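# Sort steel blanks into the tray with a magnet

## Task

Several round blanks lie on the mat, all painted the same grey; some are steel and the rest aluminium. Every steel blank must end up inside the tray and every aluminium blank must stay outside it. At the end the tray has to be upright and all parts still, the magnet must be off with no blank stuck to it, and nothing may depend on the robot to stay in place. Finish by releasing and moving the arm out of the way.

## Robot and tools

Robot: one six-joint arm whose base sits on a mount directly above the scene origin. The mount may lift it up to about 60 cm and tilt it, and the base faces roughly along +x. On the flange are a round plate (75 mm across), then a magnet gripper: a 48 mm barrel with a flat face 85 mm out. A 22 mm thick block sticks out from the plate toward the tool's -y side, with corners sweeping a 92 mm radius when the last joint turns, so mind it near the tray walls.

Frames: the scene frame is fixed to the table. z = 0 is the table top, +z is up, +x points away from the base into the work area, and +y is to the left looking along +x. The face point is the centre of the magnet face, and its z axis points out of the face. Reported poses are always in the scene frame. Motion offsets, though, are given in the face point's own axes.

execute_actions: argument "actions" is a list of actions. Each action is a table of 1 to 15 rows, and each row runs for one step of 1/30 s. A table shorter than 15 rows repeats its final row. A row holds 7 numbers in this order: arm/dx, arm/dy, arm/dz, arm/rx, arm/ry, arm/rz, tool/magnet, each between -1 and 1. The first six are an offset, not a pose. Every row of an action is measured from the face point's pose when that action began, in the face point's axes, with 1.0 meaning 0.6 m or 180 degrees. rx, ry, rz together form one rotation vector. The seventh number is an absolute switch: above 0.01 means on, 0.01 or below means off, and it stays as last set. Write every number literally, because expressions or repetition shorthand make the call invalid. Sending an empty list sends nothing and returns the current state with images. Per step, the commanded pose is clipped to within 100 mm and 16 degrees of the measured one, and motion lags commands by about 0.17 s, so large offsets may need more than one action.

move: "target" is one 7-number row as above. It is an offset from the pose in the latest result that shows one, in face point axes, and the arm travels there along a straight path. "speed" is in m/s, from 0.002 to 0.5, with 0.25 as default; turning is capped at twice that value in rad/s. Paths last 0.5 to 10 s. "stop_force" is optional, 9 to 40 N. It ends the path when push against the motion rises that much, after which the arm backs off slightly and holds. It is not accepted in the first 0.2 s, nor together with blocking=false, and it is unreliable when the move also rotates. Omit it when lifting off something. "blocking" set to false returns after 0.5 s while the arm keeps going; then use wait or stop before sending more motion. The magnet value in the row is applied at the start. The "move:" line reports the ending (done, off_target, moving, held, fault, contact), any limits (paced = pose clipped, held = some steps blocked), and the distance left to the target.

wait: "seconds" from 0 to 10; the arm holds its last command, and a running move continues. stop: no arguments; brakes a running move. zoom_image: "camera" is one of cam_head_left, cam_head_right, cam_high, cam_low, cam_wrist; "region" is [x0, y0, x1, y1] in image pixels, with (0, 0) at the top left and at most 504 by 504. All cameras are 896x504, and calibration data is supplied. finished_scene: "scene" is the current scene number; it ends the scene permanently.

Result lines: end_effector_position (m) and end_effector_quat_wxyz give the measured face point pose, and the images show the true scene. Velocities are in the scene frame. Joint positions and velocities are listed for six joints. Wrist force and torque are given in face point axes, saturating near 50 N, with a few N of offset and noise. magnet_out = 1 means the piston is forward and magnet_back = 1 means it is retracted. part_present = 1 means the magnet is pulling a ferrous part at the face with at least about 36 N. This is the way to tell steel from aluminium: aluminium never triggers it. "Hand target" is the pose the drive is aiming at. "Off the commanded pose" compares the measured pose to the last commanded row. "pose unreachable", "cause:" and "joint sent to its limit" report clearance or joint-range blocking. Step readings marked HELD show steps that were held back.

Magnet behaviour: the pull drops sharply with any gap, to about a fifth at 1 mm, so set the face flat and centred on a blank before lifting. Paint weakens the hold. A tilted face or fast motion can let a part slide off. Light steel can leap up from about 10 mm when the magnet is on. When it is off, a weak residual pull remains, so a steel part under about 30 g may stay on the face; confirm that each blank actually fell free.

Things to avoid: the arm is stiff, so pressing past contact without a slow speed and stop_force can cause a fault. A fault triggers at 150 N of external force, or at the joint load limits (142 N m for the shoulder and elbow joints, 26.6 N m for the wrist joints), and it freezes the arm for 10 s. Holding loads heats the motors: a warning appears at 70 °C, and at 85 °C the brakes lock. Never push or drop anything off the table. Do not tip the tray, and avoid drops, slams or hard shoves. Loose items may occasionally get nudged by an outside push. At the end, switch the magnet off and lift clear.

Each tool is called after "Call:" in YAML: its name, and indented under it one key for each argument.

## Session

Call:
execute_actions:
  actions: []

Scene clock: 0.00 s.
end_effector_position=(+0.6705, +0.3417, +0.3926) magnet_out=0 magnet_back=1 part_present=0 end_effector_quat_wxyz=(+0.093, +0.990, +0.104, -0.022) end_effector_velocity=(+0.000, -0.000, +0.000) end_effector_angular_velocity=(-0.000, +0.000, -0.000)
Joint positions: [ 0.561 -0.775  1.173 -1.884 -1.962  0.251]
Joint velocities: [-0. -0.  0.  0. -0. -0.]
Wrist force (N, on the end effector, along its own x y z axes, offset not removed): no reading
Wrist torque (N m, same axes, about the end effector's origin, offset not removed): no reading
Hand target: +0.670, +0.342, +0.393; +0.093, +0.990, +0.104, -0.022
camera_calibration (this result's frames):
cam_wrist: T_world_to_cam=[[0.965338, 0.255462, -0.0535001, -0.721564], [0.254643, -0.876835, 0.40782, 0.0230988], [0.0572716, -0.407307, -0.911494, 0.541018], [0, 0, 0, 1]] pos_world=[0.659686, 0.424947, 0.445111]

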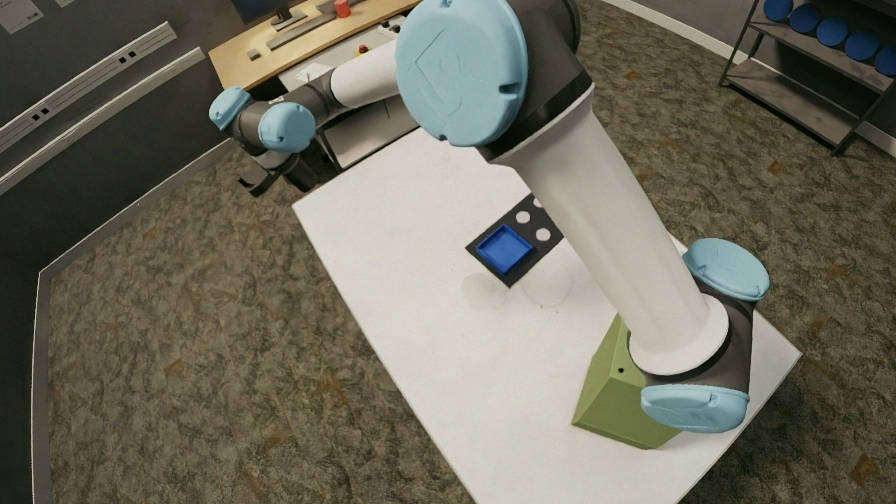

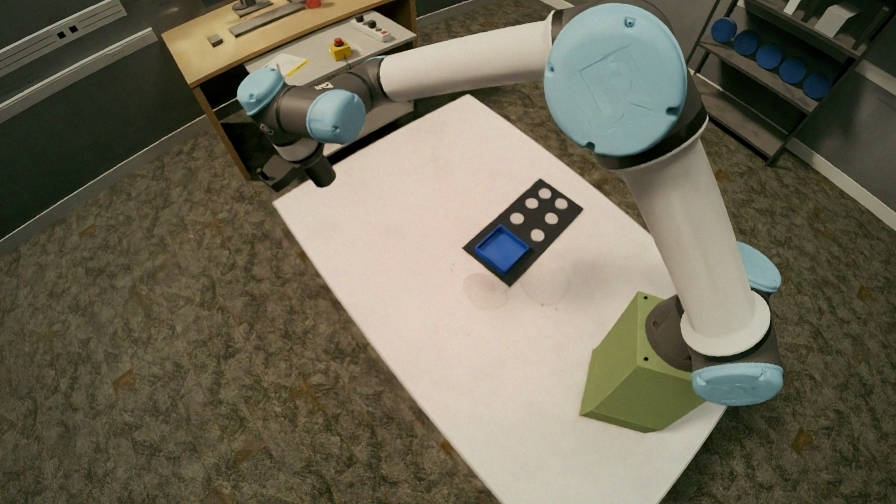

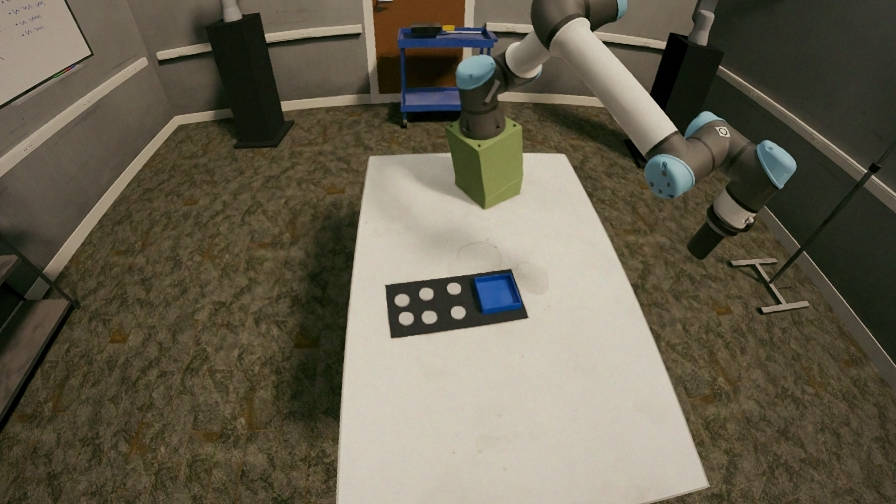

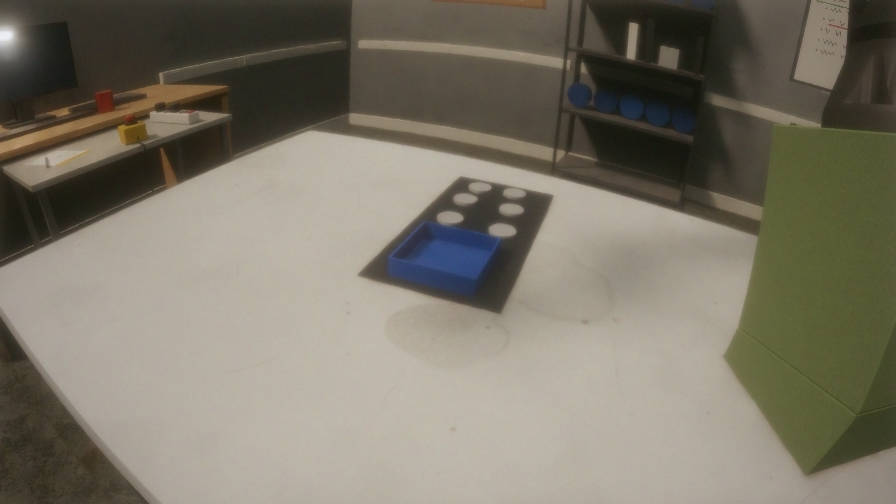

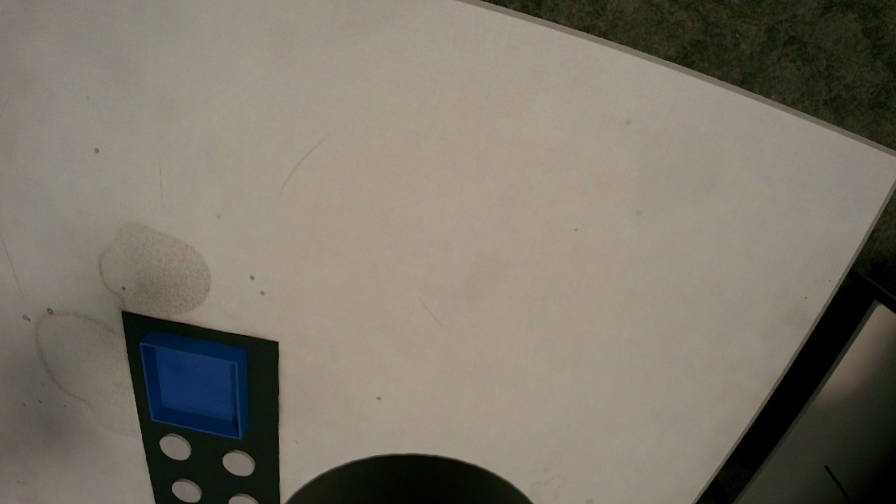

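Call:
zoom_image:
  camera: "cam_high"
  region: [370,250,550,360]

Region (370, 250, 550, 360) of cam_high's 896x504 image, scaled by 2.800, with more detail than that image has.

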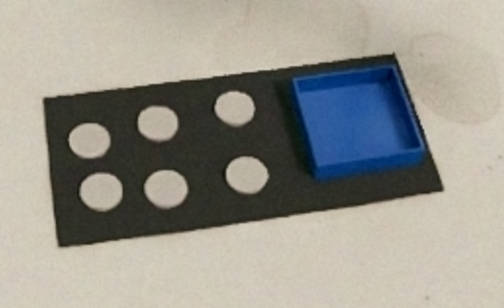

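Call:
move:
  target: [-0.362,0.581,0.686,0.0597,0.0142,0.065,0]
  speed: 0.4

Scene clock: 20.07 s.
end_effector_position=(+0.5206, -0.1156, +0.0660) magnet_out=0 magnet_back=1 part_present=0 end_effector_quat_wxyz=(+0.001, +1.000, +0.002, +0.000) end_effector_velocity=(+0.000, -0.001, -0.001) end_effector_angular_velocity=(+0.001, -0.001, -0.001)
Joint positions: [-0.334 -0.676  2.033 -3.125 -1.696 -0.482]
Joint velocities: [-0.003  0.002 -0.002 -0.002  0.002 -0.002]
Wrist force (N, on the end effector, along its own x y z axes, offset not removed): [-4.1 0.0 -0.7]
Wrist torque (N m, same axes, about the end effector's origin, offset not removed): [-0.09 0.37 0.09]
Hand target: +0.521, -0.116, +0.066; +0.001, +1.000, +0.002, +0.000
Off the commanded pose: 0.001 m, 0 deg.
move: done
camera_calibration (this result's frames):
cam_wrist: T_world_to_cam=[[0.998154, 0.0572824, 0.0201926, -0.522368], [0.0506955, -0.96884, 0.242446, -0.100163], [0.0334512, -0.240974, -0.969955, 0.101137], [0, 0, 0, 1]] pos_world=[0.523099, -0.0427475, 0.13293]

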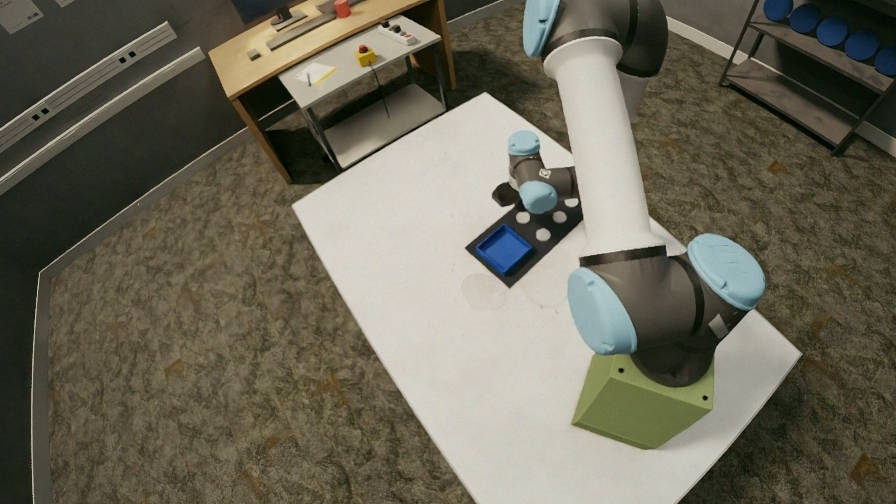

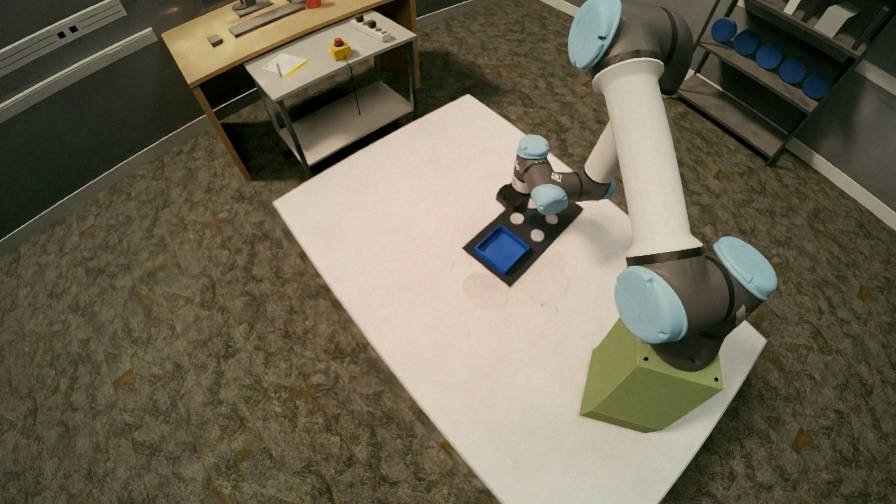

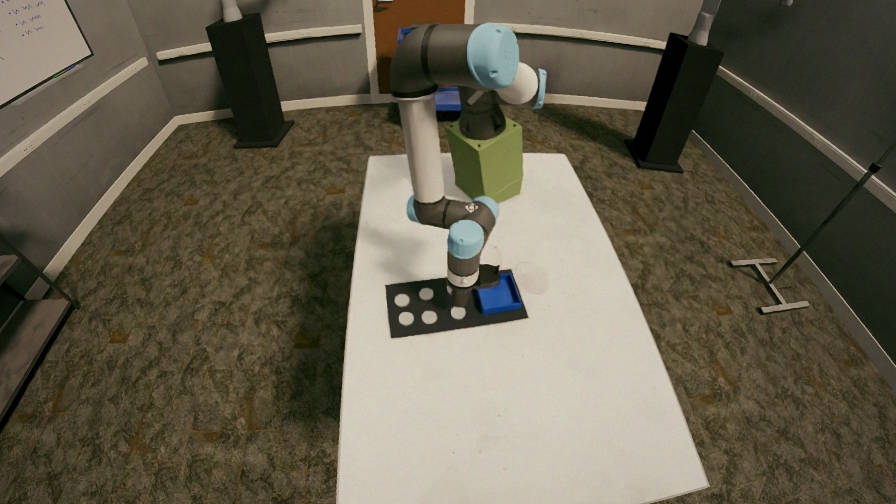

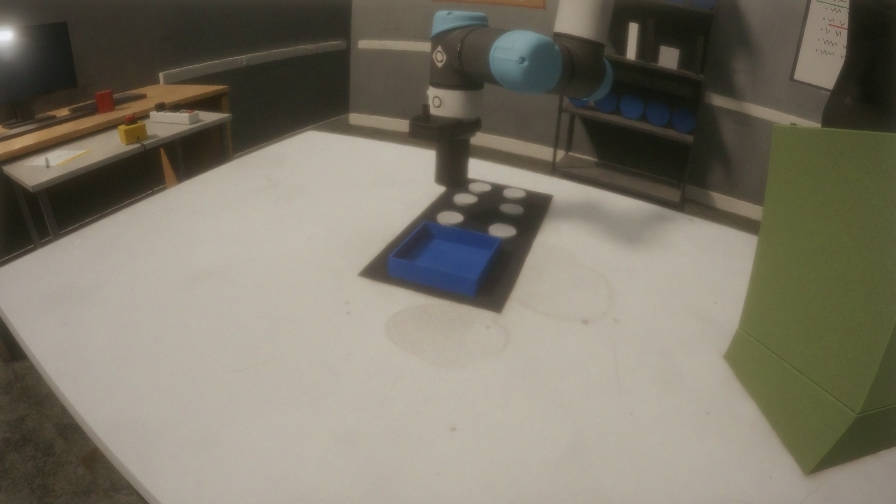

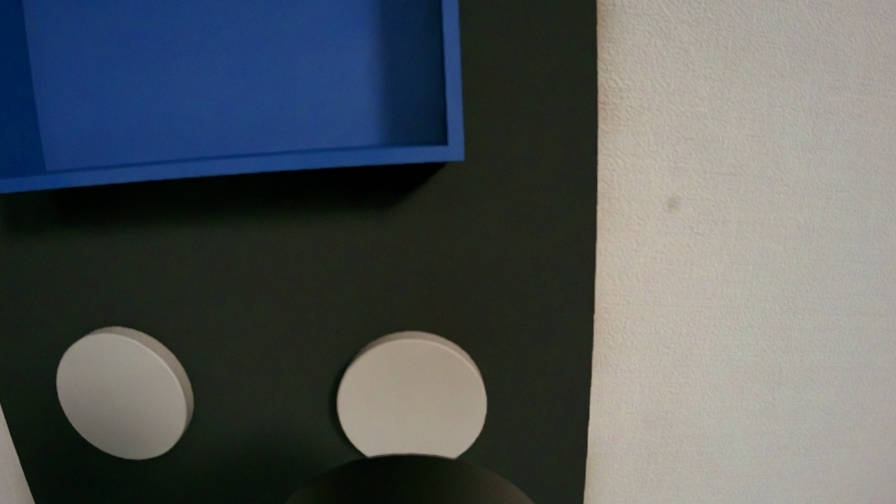

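Call:
move:
  target: [0,0,0.057,0,0,0,0]
  speed: 0.3

Call:
execute_actions:
  actions:
    - [[0,0,0.036,0,0,0,1]]
    - [[0,0,-0.036,0,0,0,1]]

Scene clock: 33.60 s.
end_effector_position=(+0.5205, -0.1157, +0.0320) magnet_out=0 magnet_back=1 part_present=0 end_effector_quat_wxyz=(+0.001, +1.000, +0.002, +0.000) end_effector_velocity=(+0.000, +0.000, -0.002) end_effector_angular_velocity=(+0.000, +0.000, +0.000)
Joint positions: [-0.342 -0.589  1.989 -3.169 -1.695 -0.49 ]
Joint velocities: [-0.     0.004 -0.003 -0.001  0.    -0.001]
Wrist force (N, on the end effector, along its own x y z axes, offset not removed): [-3.7 -0.1 0.5]
Wrist torque (N m, same axes, about the end effector's origin, offset not removed): [-0.08 0.29 0.14]
Hand target: +0.521, -0.116, +0.032; +0.001, +1.000, +0.002, +0.000
Off the commanded pose: 0.000 m, 0 deg.
move: done
camera_calibration (this result's frames):
cam_wrist: T_world_to_cam=[[0.998154, 0.0572851, 0.0201978, -0.521639], [0.0506959, -0.968833, 0.24247, -0.0919877], [0.0334583, -0.240998, -0.969949, 0.0680993], [0, 0, 0, 1]] pos_world=[0.52306, -0.0428268, 0.0988931]

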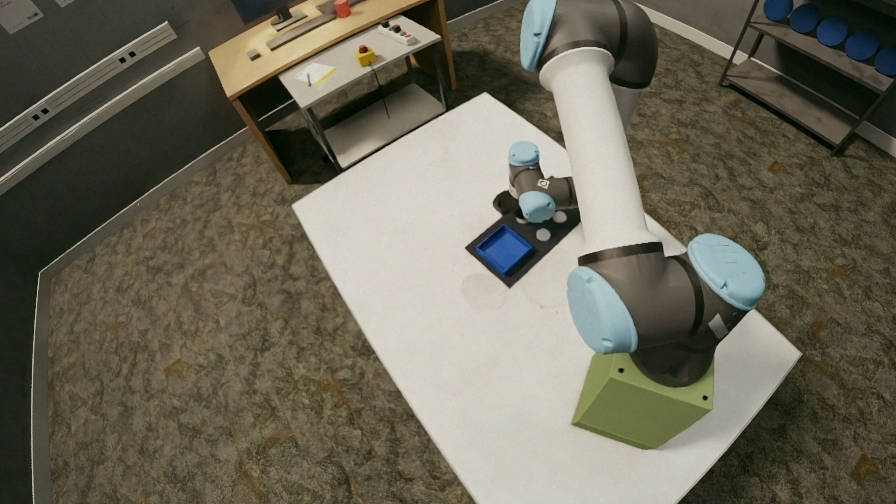

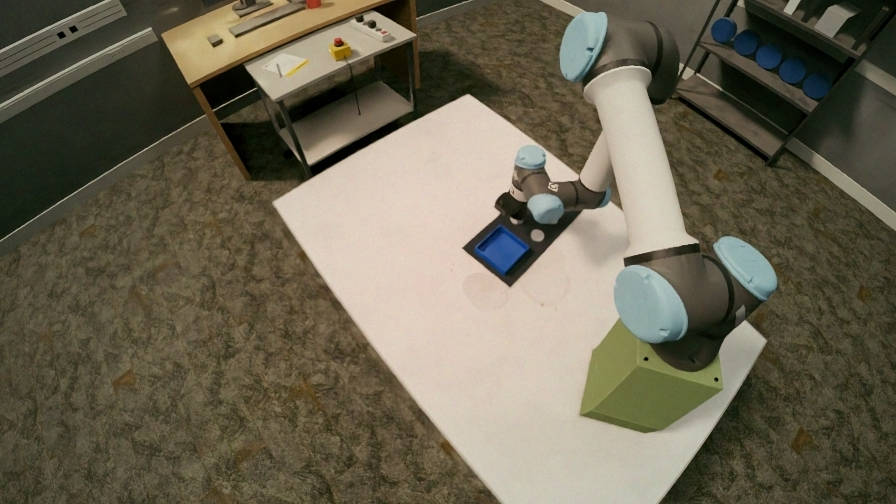

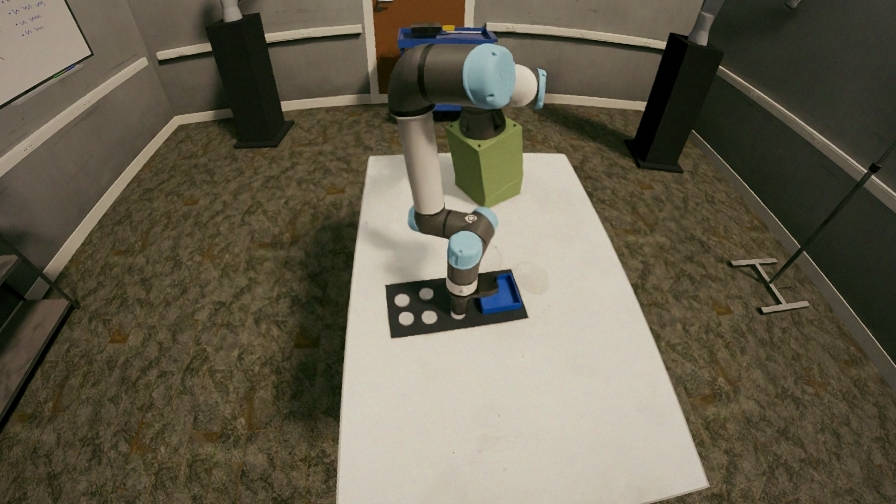

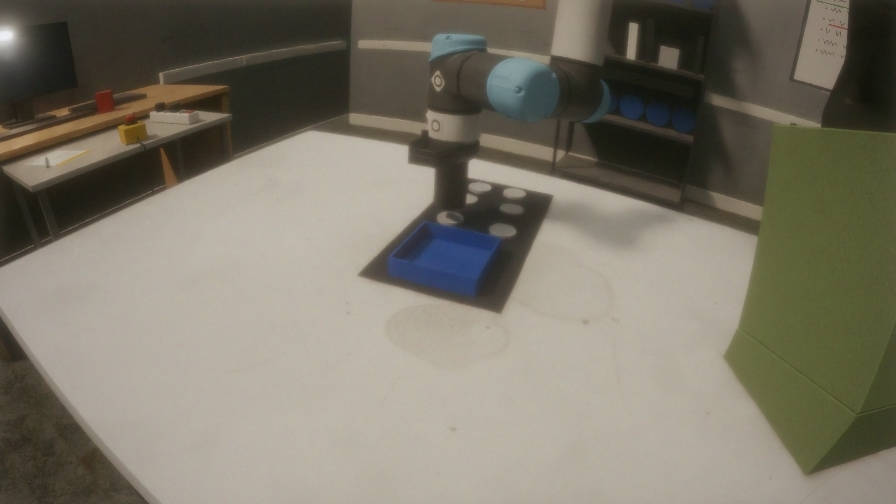

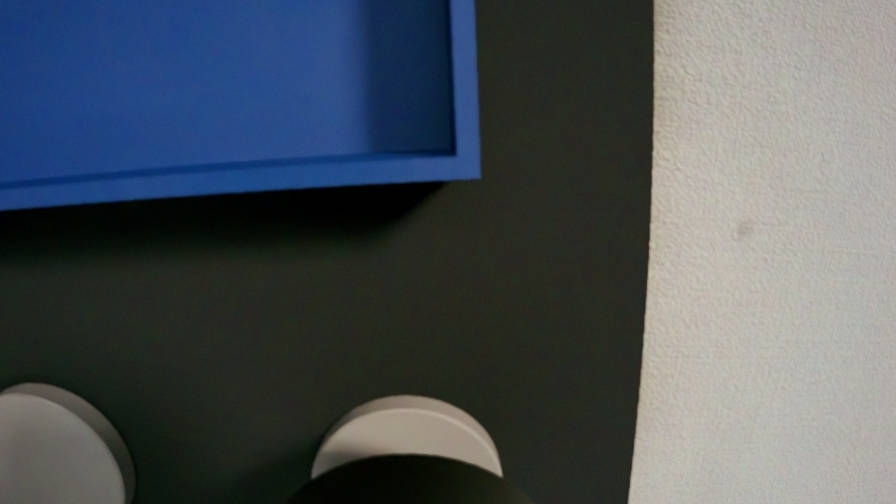

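Scene clock: 34.60 s.
end_effector_position=(+0.5205, -0.1157, +0.0320) magnet_out=1 magnet_back=0 part_present=1 end_effector_quat_wxyz=(+0.001, +1.000, +0.002, +0.000) end_effector_velocity=(+0.001, +0.001, +0.003) end_effector_angular_velocity=(+0.002, -0.002, +0.000)
Joint positions: [-0.342 -0.589  1.989 -3.169 -1.695 -0.49 ]
Joint velocities: [ 0.001 -0.008  0.004  0.003  0.003  0.001]
Wrist force (N, on the end effector, along its own x y z axes, offset not removed): [-3.1 -0.3 0.8]
Wrist torque (N m, same axes, about the end effector's origin, offset not removed): [-0.06 0.21 0.06]
Hand target: +0.521, -0.116, +0.032; +0.001, +1.000, +0.002, +0.000
Off the commanded pose: 0.000 m, 0 deg.
Step readings (end_effector_position; steps 1 to 15: 1st action; 16 to 30: 2nd action):
0: (+0.5205, -0.1157, +0.0320)
1: (+0.5205, -0.1157, +0.0319)
2: (+0.5210, -0.1161, +0.0307)
4: (+0.5206, -0.1160, +0.0222)
8: (+0.5203, -0.1158, +0.0135)
15: (+0.5205, -0.1158, +0.0107)
16: (+0.5205, -0.1158, +0.0106)
17: (+0.5202, -0.1155, +0.0117)
19: (+0.5203, -0.1155, +0.0201)
23: (+0.5205, -0.1157, +0.0290)
30: end_effector_position above
camera_calibration (this result's frames):
cam_wrist: T_world_to_cam=[[0.998156, 0.0572569, 0.0201795, -0.521601], [0.0506731, -0.968836, 0.242465, -0.0919641], [0.0334334, -0.240995, -0.96995, 0.0680891], [0, 0, 0, 1]] pos_world=[0.523023, -0.0428237, 0.0988668]

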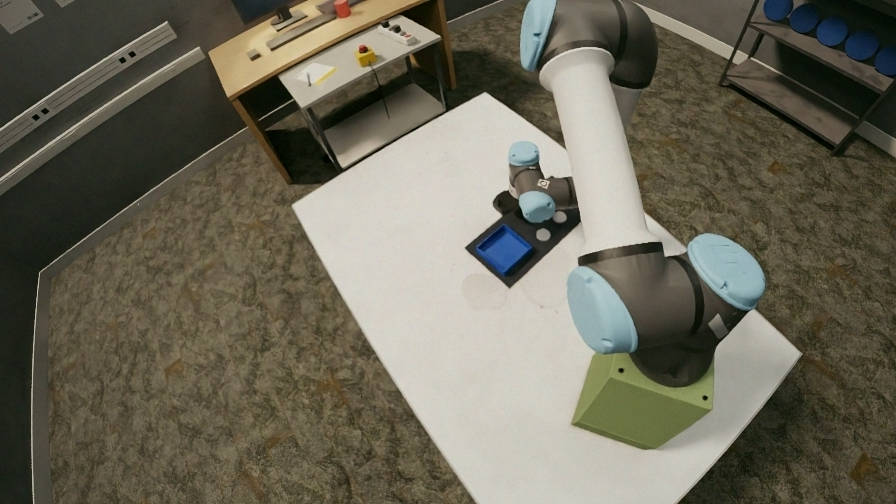

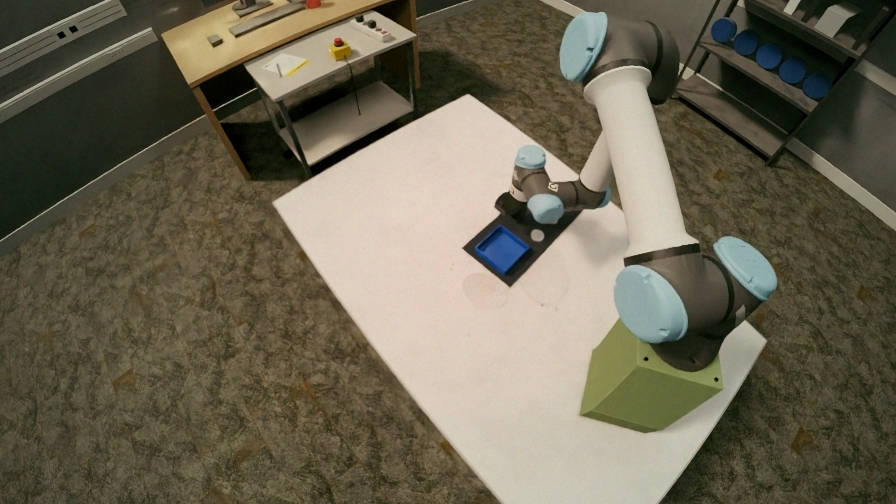

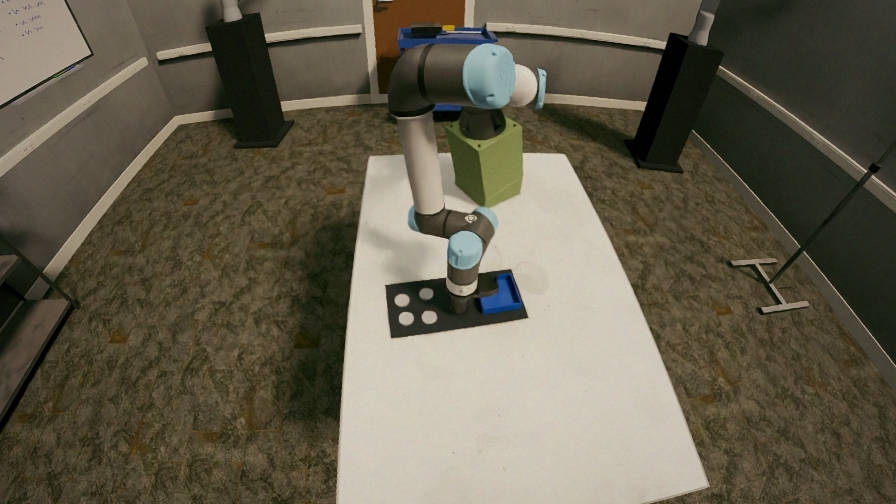

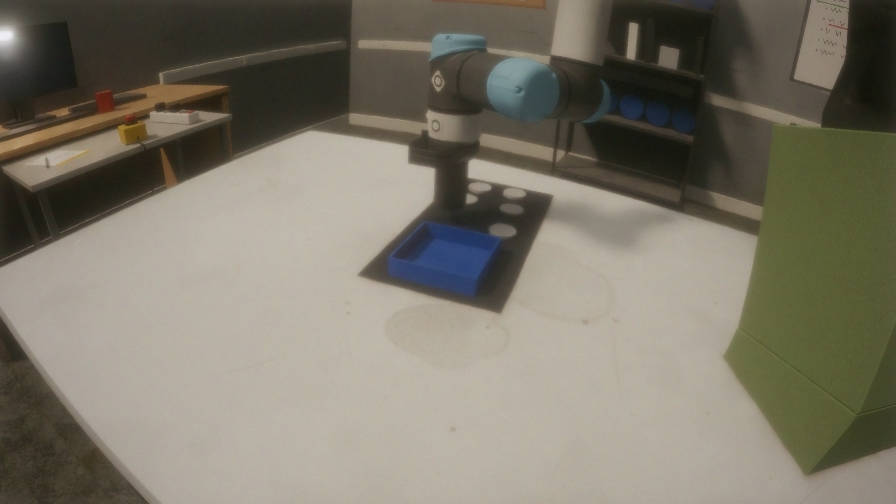

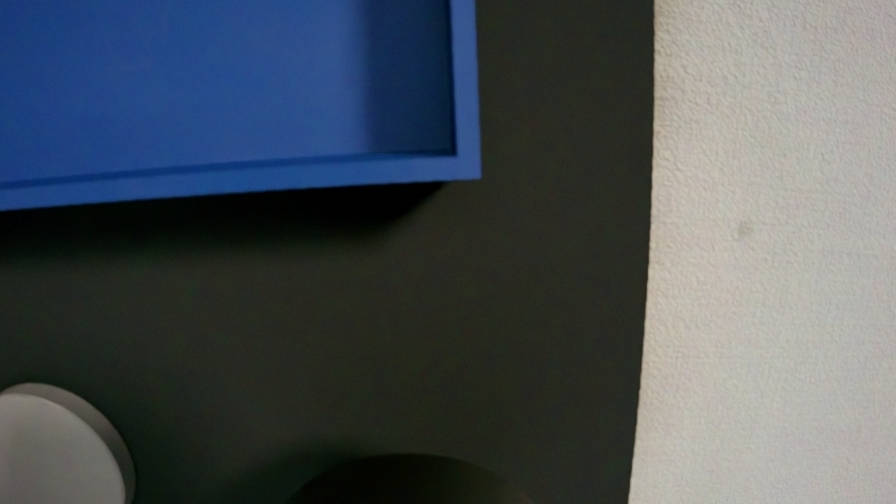

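Call:
execute_actions:
  actions:
    - [[0,-0.02,-0.058,0,0,0,1]]
    - [[-0.026,-0.08,0,0,0,0,1],[-0.04,-0.12,0,0,0,0,1],[-0.0525,-0.146,0,0,0,0,1]]
    - [[0,0,0,0,0,0,1]]

Scene clock: 42.83 s.
end_effector_position=(+0.4890, -0.0178, +0.0660) magnet_out=1 magnet_back=0 part_present=1 end_effector_quat_wxyz=(+0.000, +1.000, +0.002, +0.000) end_effector_velocity=(+0.000, -0.000, +0.000) end_effector_angular_velocity=(+0.001, -0.001, -0.000)
Joint positions: [-0.177 -0.638  2.133 -3.241 -1.724 -0.326]
Joint velocities: [-0.001 -0.001  0.     0.     0.001 -0.   ]
Wrist force (N, on the end effector, along its own x y z axes, offset not removed): [-3.5 -0.4 1.1]
Wrist torque (N m, same axes, about the end effector's origin, offset not removed): [-0.09 0.31 0.11]
Hand target: +0.489, -0.018, +0.066; +0.001, +1.000, +0.002, +0.000
Off the commanded pose: 0.000 m, 0 deg.
Step readings (end_effector_position; steps 1 to 15: 1st action; 16 to 30: 2nd action; 31 to 45: 3rd action):
0: (+0.5205, -0.1157, +0.0323)
1: (+0.5205, -0.1157, +0.0323)
2: (+0.5200, -0.1143, +0.0336)
4: (+0.5199, -0.1091, +0.0461)
8: (+0.5205, -0.1050, +0.0609)
15: (+0.5205, -0.1037, +0.0662)
16: (+0.5205, -0.1037, +0.0664)
17: (+0.5193, -0.1012, +0.0661)
19: (+0.5095, -0.0767, +0.0650)
23: (+0.4930, -0.0344, +0.0654)
30: (+0.4890, -0.0178, +0.0660)
31: (+0.4889, -0.0173, +0.0660)
32: (+0.4889, -0.0172, +0.0660)
34: (+0.4889, -0.0173, +0.0660)
38: (+0.4888, -0.0176, +0.0659)
45: end_effector_position above
camera_calibration (this result's frames):
cam_wrist: T_world_to_cam=[[0.998141, 0.0576567, 0.019731, -0.496389], [0.0512058, -0.969074, 0.241399, -0.00394112], [0.0330391, -0.23994, -0.970225, 0.125985], [0, 0, 0, 1]] pos_world=[0.491506, 0.0550297, 0.132979]

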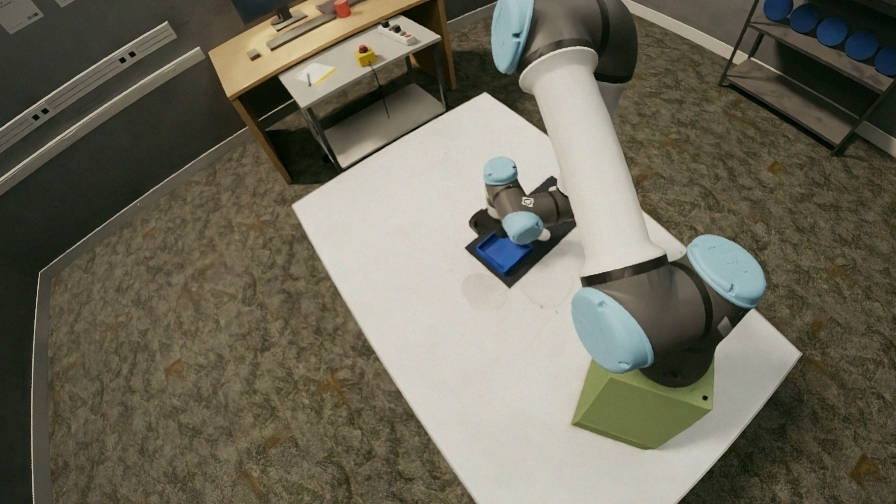

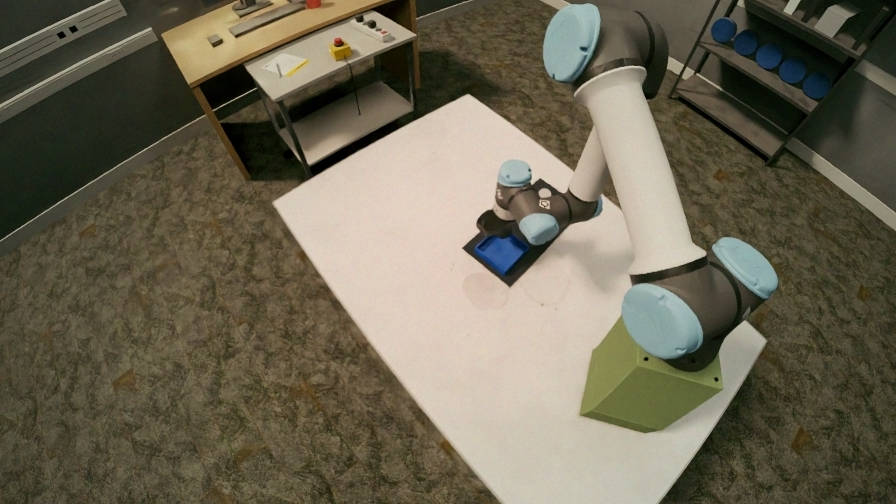

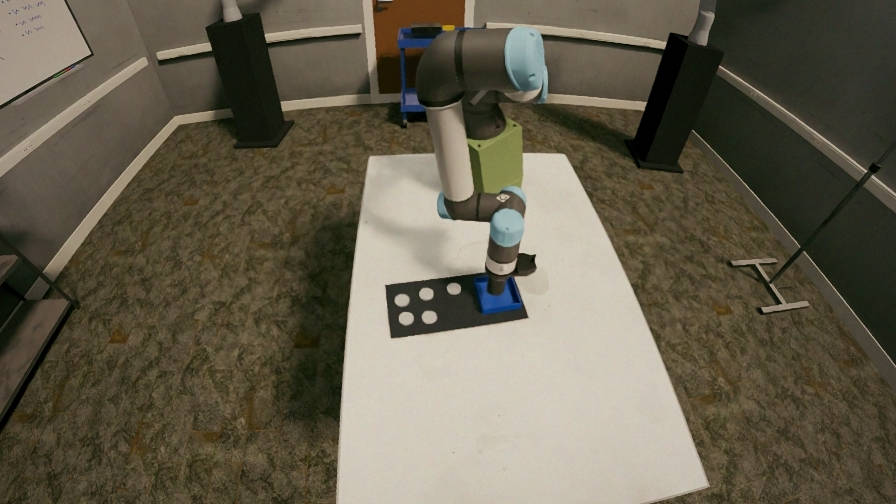

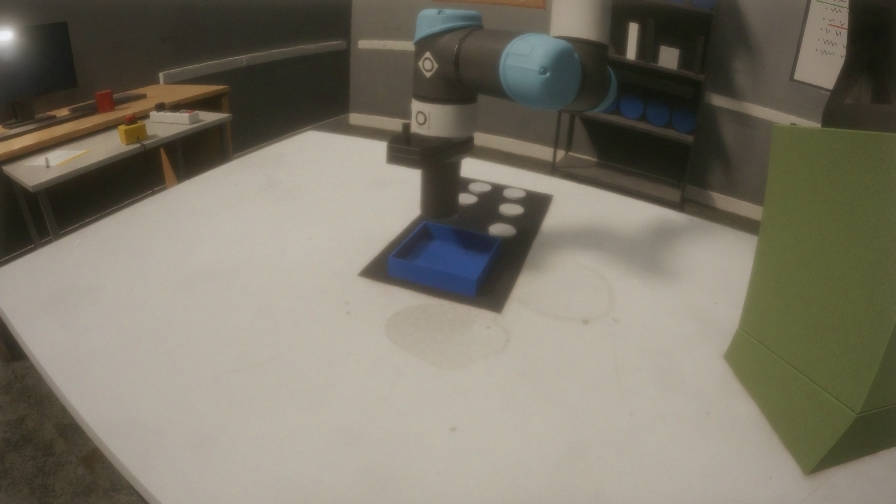

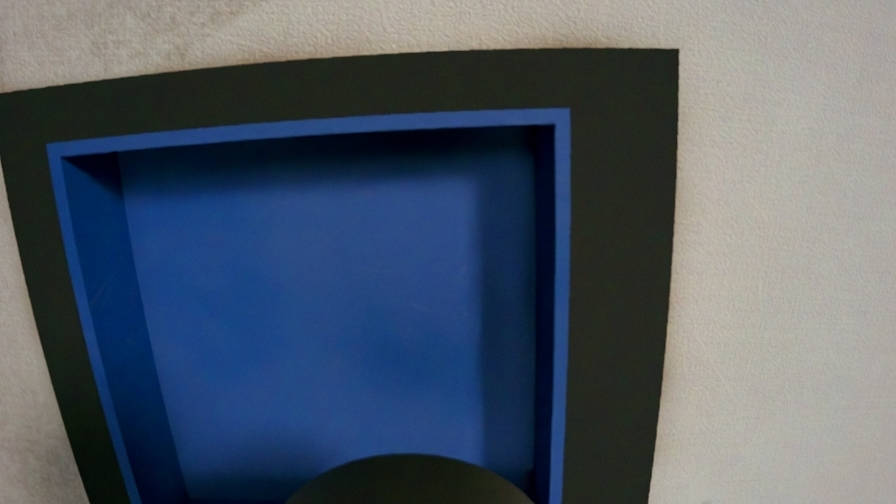

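Call:
execute_actions:
  actions:
    - [[0,0,0.066,0,0,0,1]]
    - [[0,0,0,0,0,0,0]]
    - [[0,0,-0.065,0,0,0,0]]
    - [[0.075,0.17,-0.02,0,0,0,0],[0.075,0.2,0,0,0,0,0],[0.075,0.24,0.02,0,0,0,0],[0.075,0.29,0.04,0,0,0,0]]
    - [[0,0,0,0,0,0,0]]

Scene clock: 55.17 s.
end_effector_position=(+0.5301, -0.1848, +0.0456) magnet_out=0 magnet_back=1 part_present=0 end_effector_quat_wxyz=(+0.003, +1.000, +0.001, +0.001) end_effector_velocity=(+0.001, +0.001, +0.001) end_effector_angular_velocity=(+0.001, -0.003, +0.000)
Joint positions: [-0.441 -0.64   1.942 -3.085 -1.676 -0.586]
Joint velocities: [ 0.001 -0.001  0.001 -0.001  0.002  0.   ]
Wrist force (N, on the end effector, along its own x y z axes, offset not removed): [-3.5 -1.7 -0.5]
Wrist torque (N m, same axes, about the end effector's origin, offset not removed): [-0.19 0.28 0.11]
Hand target: +0.530, -0.185, +0.046; +0.003, +1.000, +0.001, +0.002
Off the commanded pose: 0.000 m, 0 deg.
Step readings (end_effector_position; steps 1 to 15: 1st action; 16 to 30: 2nd action; 31 to 45: 3rd action; 46 to 60: 4th action; 61 to 75: 5th action):
0: (+0.4890, -0.0178, +0.0660)
1: (+0.4890, -0.0179, +0.0660)
2: (+0.4900, -0.0187, +0.0649)
4: (+0.4903, -0.0193, +0.0514)
8: (+0.4883, -0.0181, +0.0334)
15: (+0.4888, -0.0179, +0.0270)
16: (+0.4889, -0.0179, +0.0268)
17: (+0.4889, -0.0179, +0.0268)
19: (+0.4889, -0.0179, +0.0268)
23: (+0.4889, -0.0179, +0.0269)
30: (+0.4889, -0.0179, +0.0270)
31: (+0.4888, -0.0179, +0.0270)
32: (+0.4880, -0.0172, +0.0283)
34: (+0.4872, -0.0165, +0.0417)
38: (+0.4886, -0.0174, +0.0591)
45: (+0.4889, -0.0178, +0.0654)
46: (+0.4889, -0.0178, +0.0656)
47: (+0.4910, -0.0204, +0.0667)
49: (+0.5051, -0.0512, +0.0700)
53: (+0.5152, -0.1204, +0.0604)
60: (+0.5301, -0.1848, +0.0457)
61: (+0.5312, -0.1868, +0.0446)
62: (+0.5318, -0.1877, +0.0443)
64: (+0.5311, -0.1866, +0.0446)
68: (+0.5303, -0.1852, +0.0453)
75: end_effector_position above
camera_calibration (this result's frames):
cam_wrist: T_world_to_cam=[[0.998215, 0.0554226, 0.0222559, -0.528018], [0.0482713, -0.968118, 0.245799, -0.161437], [0.0351692, -0.244286, -0.969065, 0.0628294], [0, 0, 0, 1]] pos_world=[0.532659, -0.111678, 0.112318]

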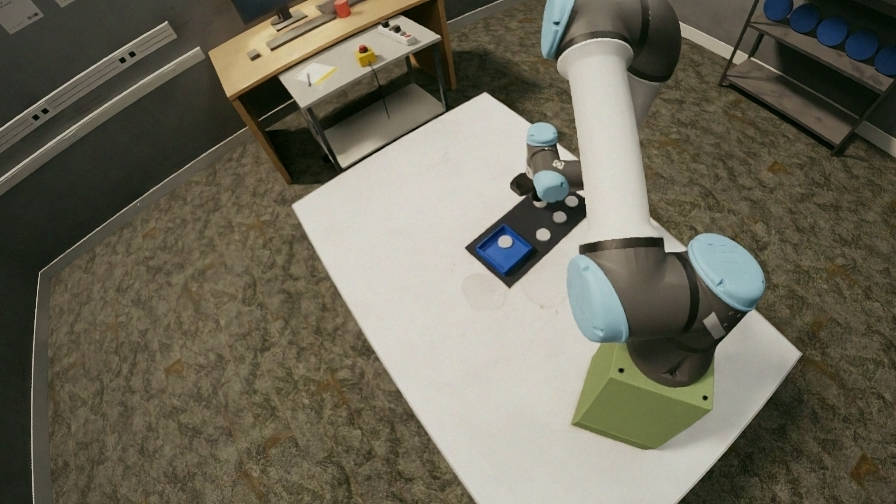

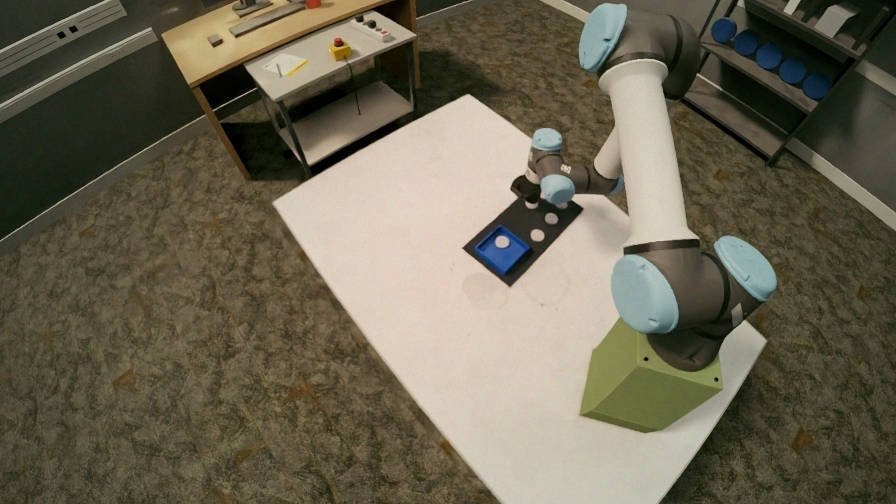

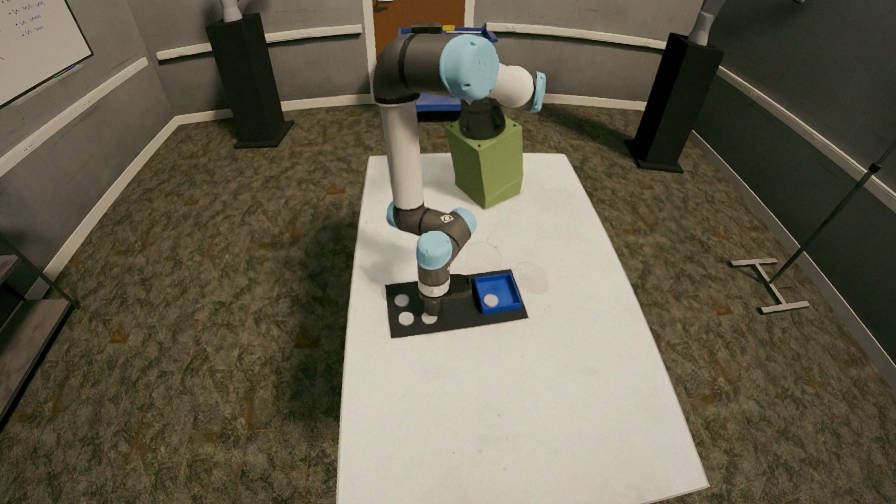

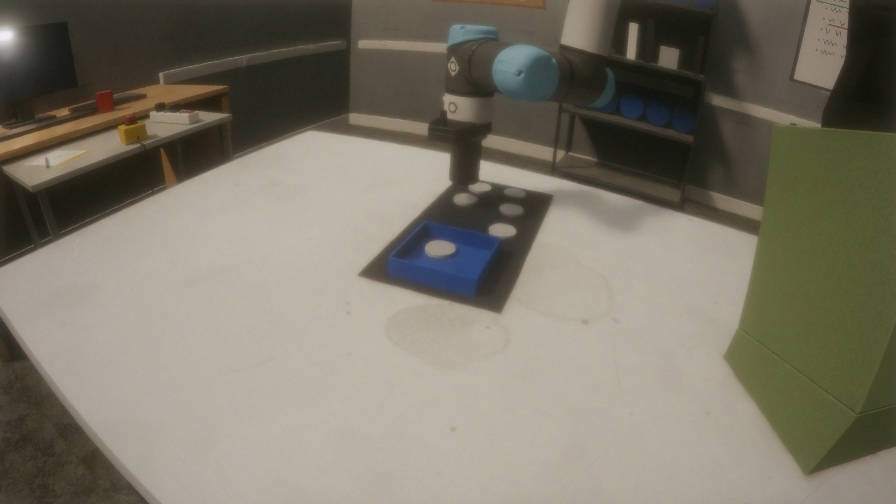

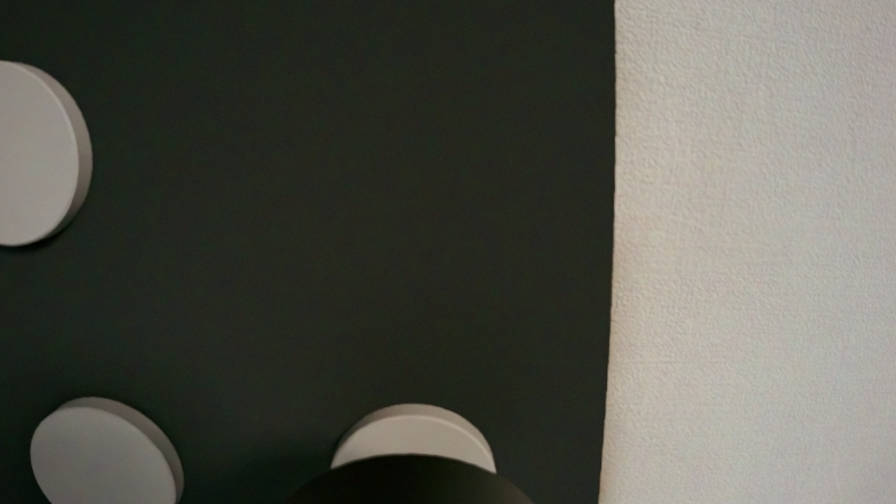

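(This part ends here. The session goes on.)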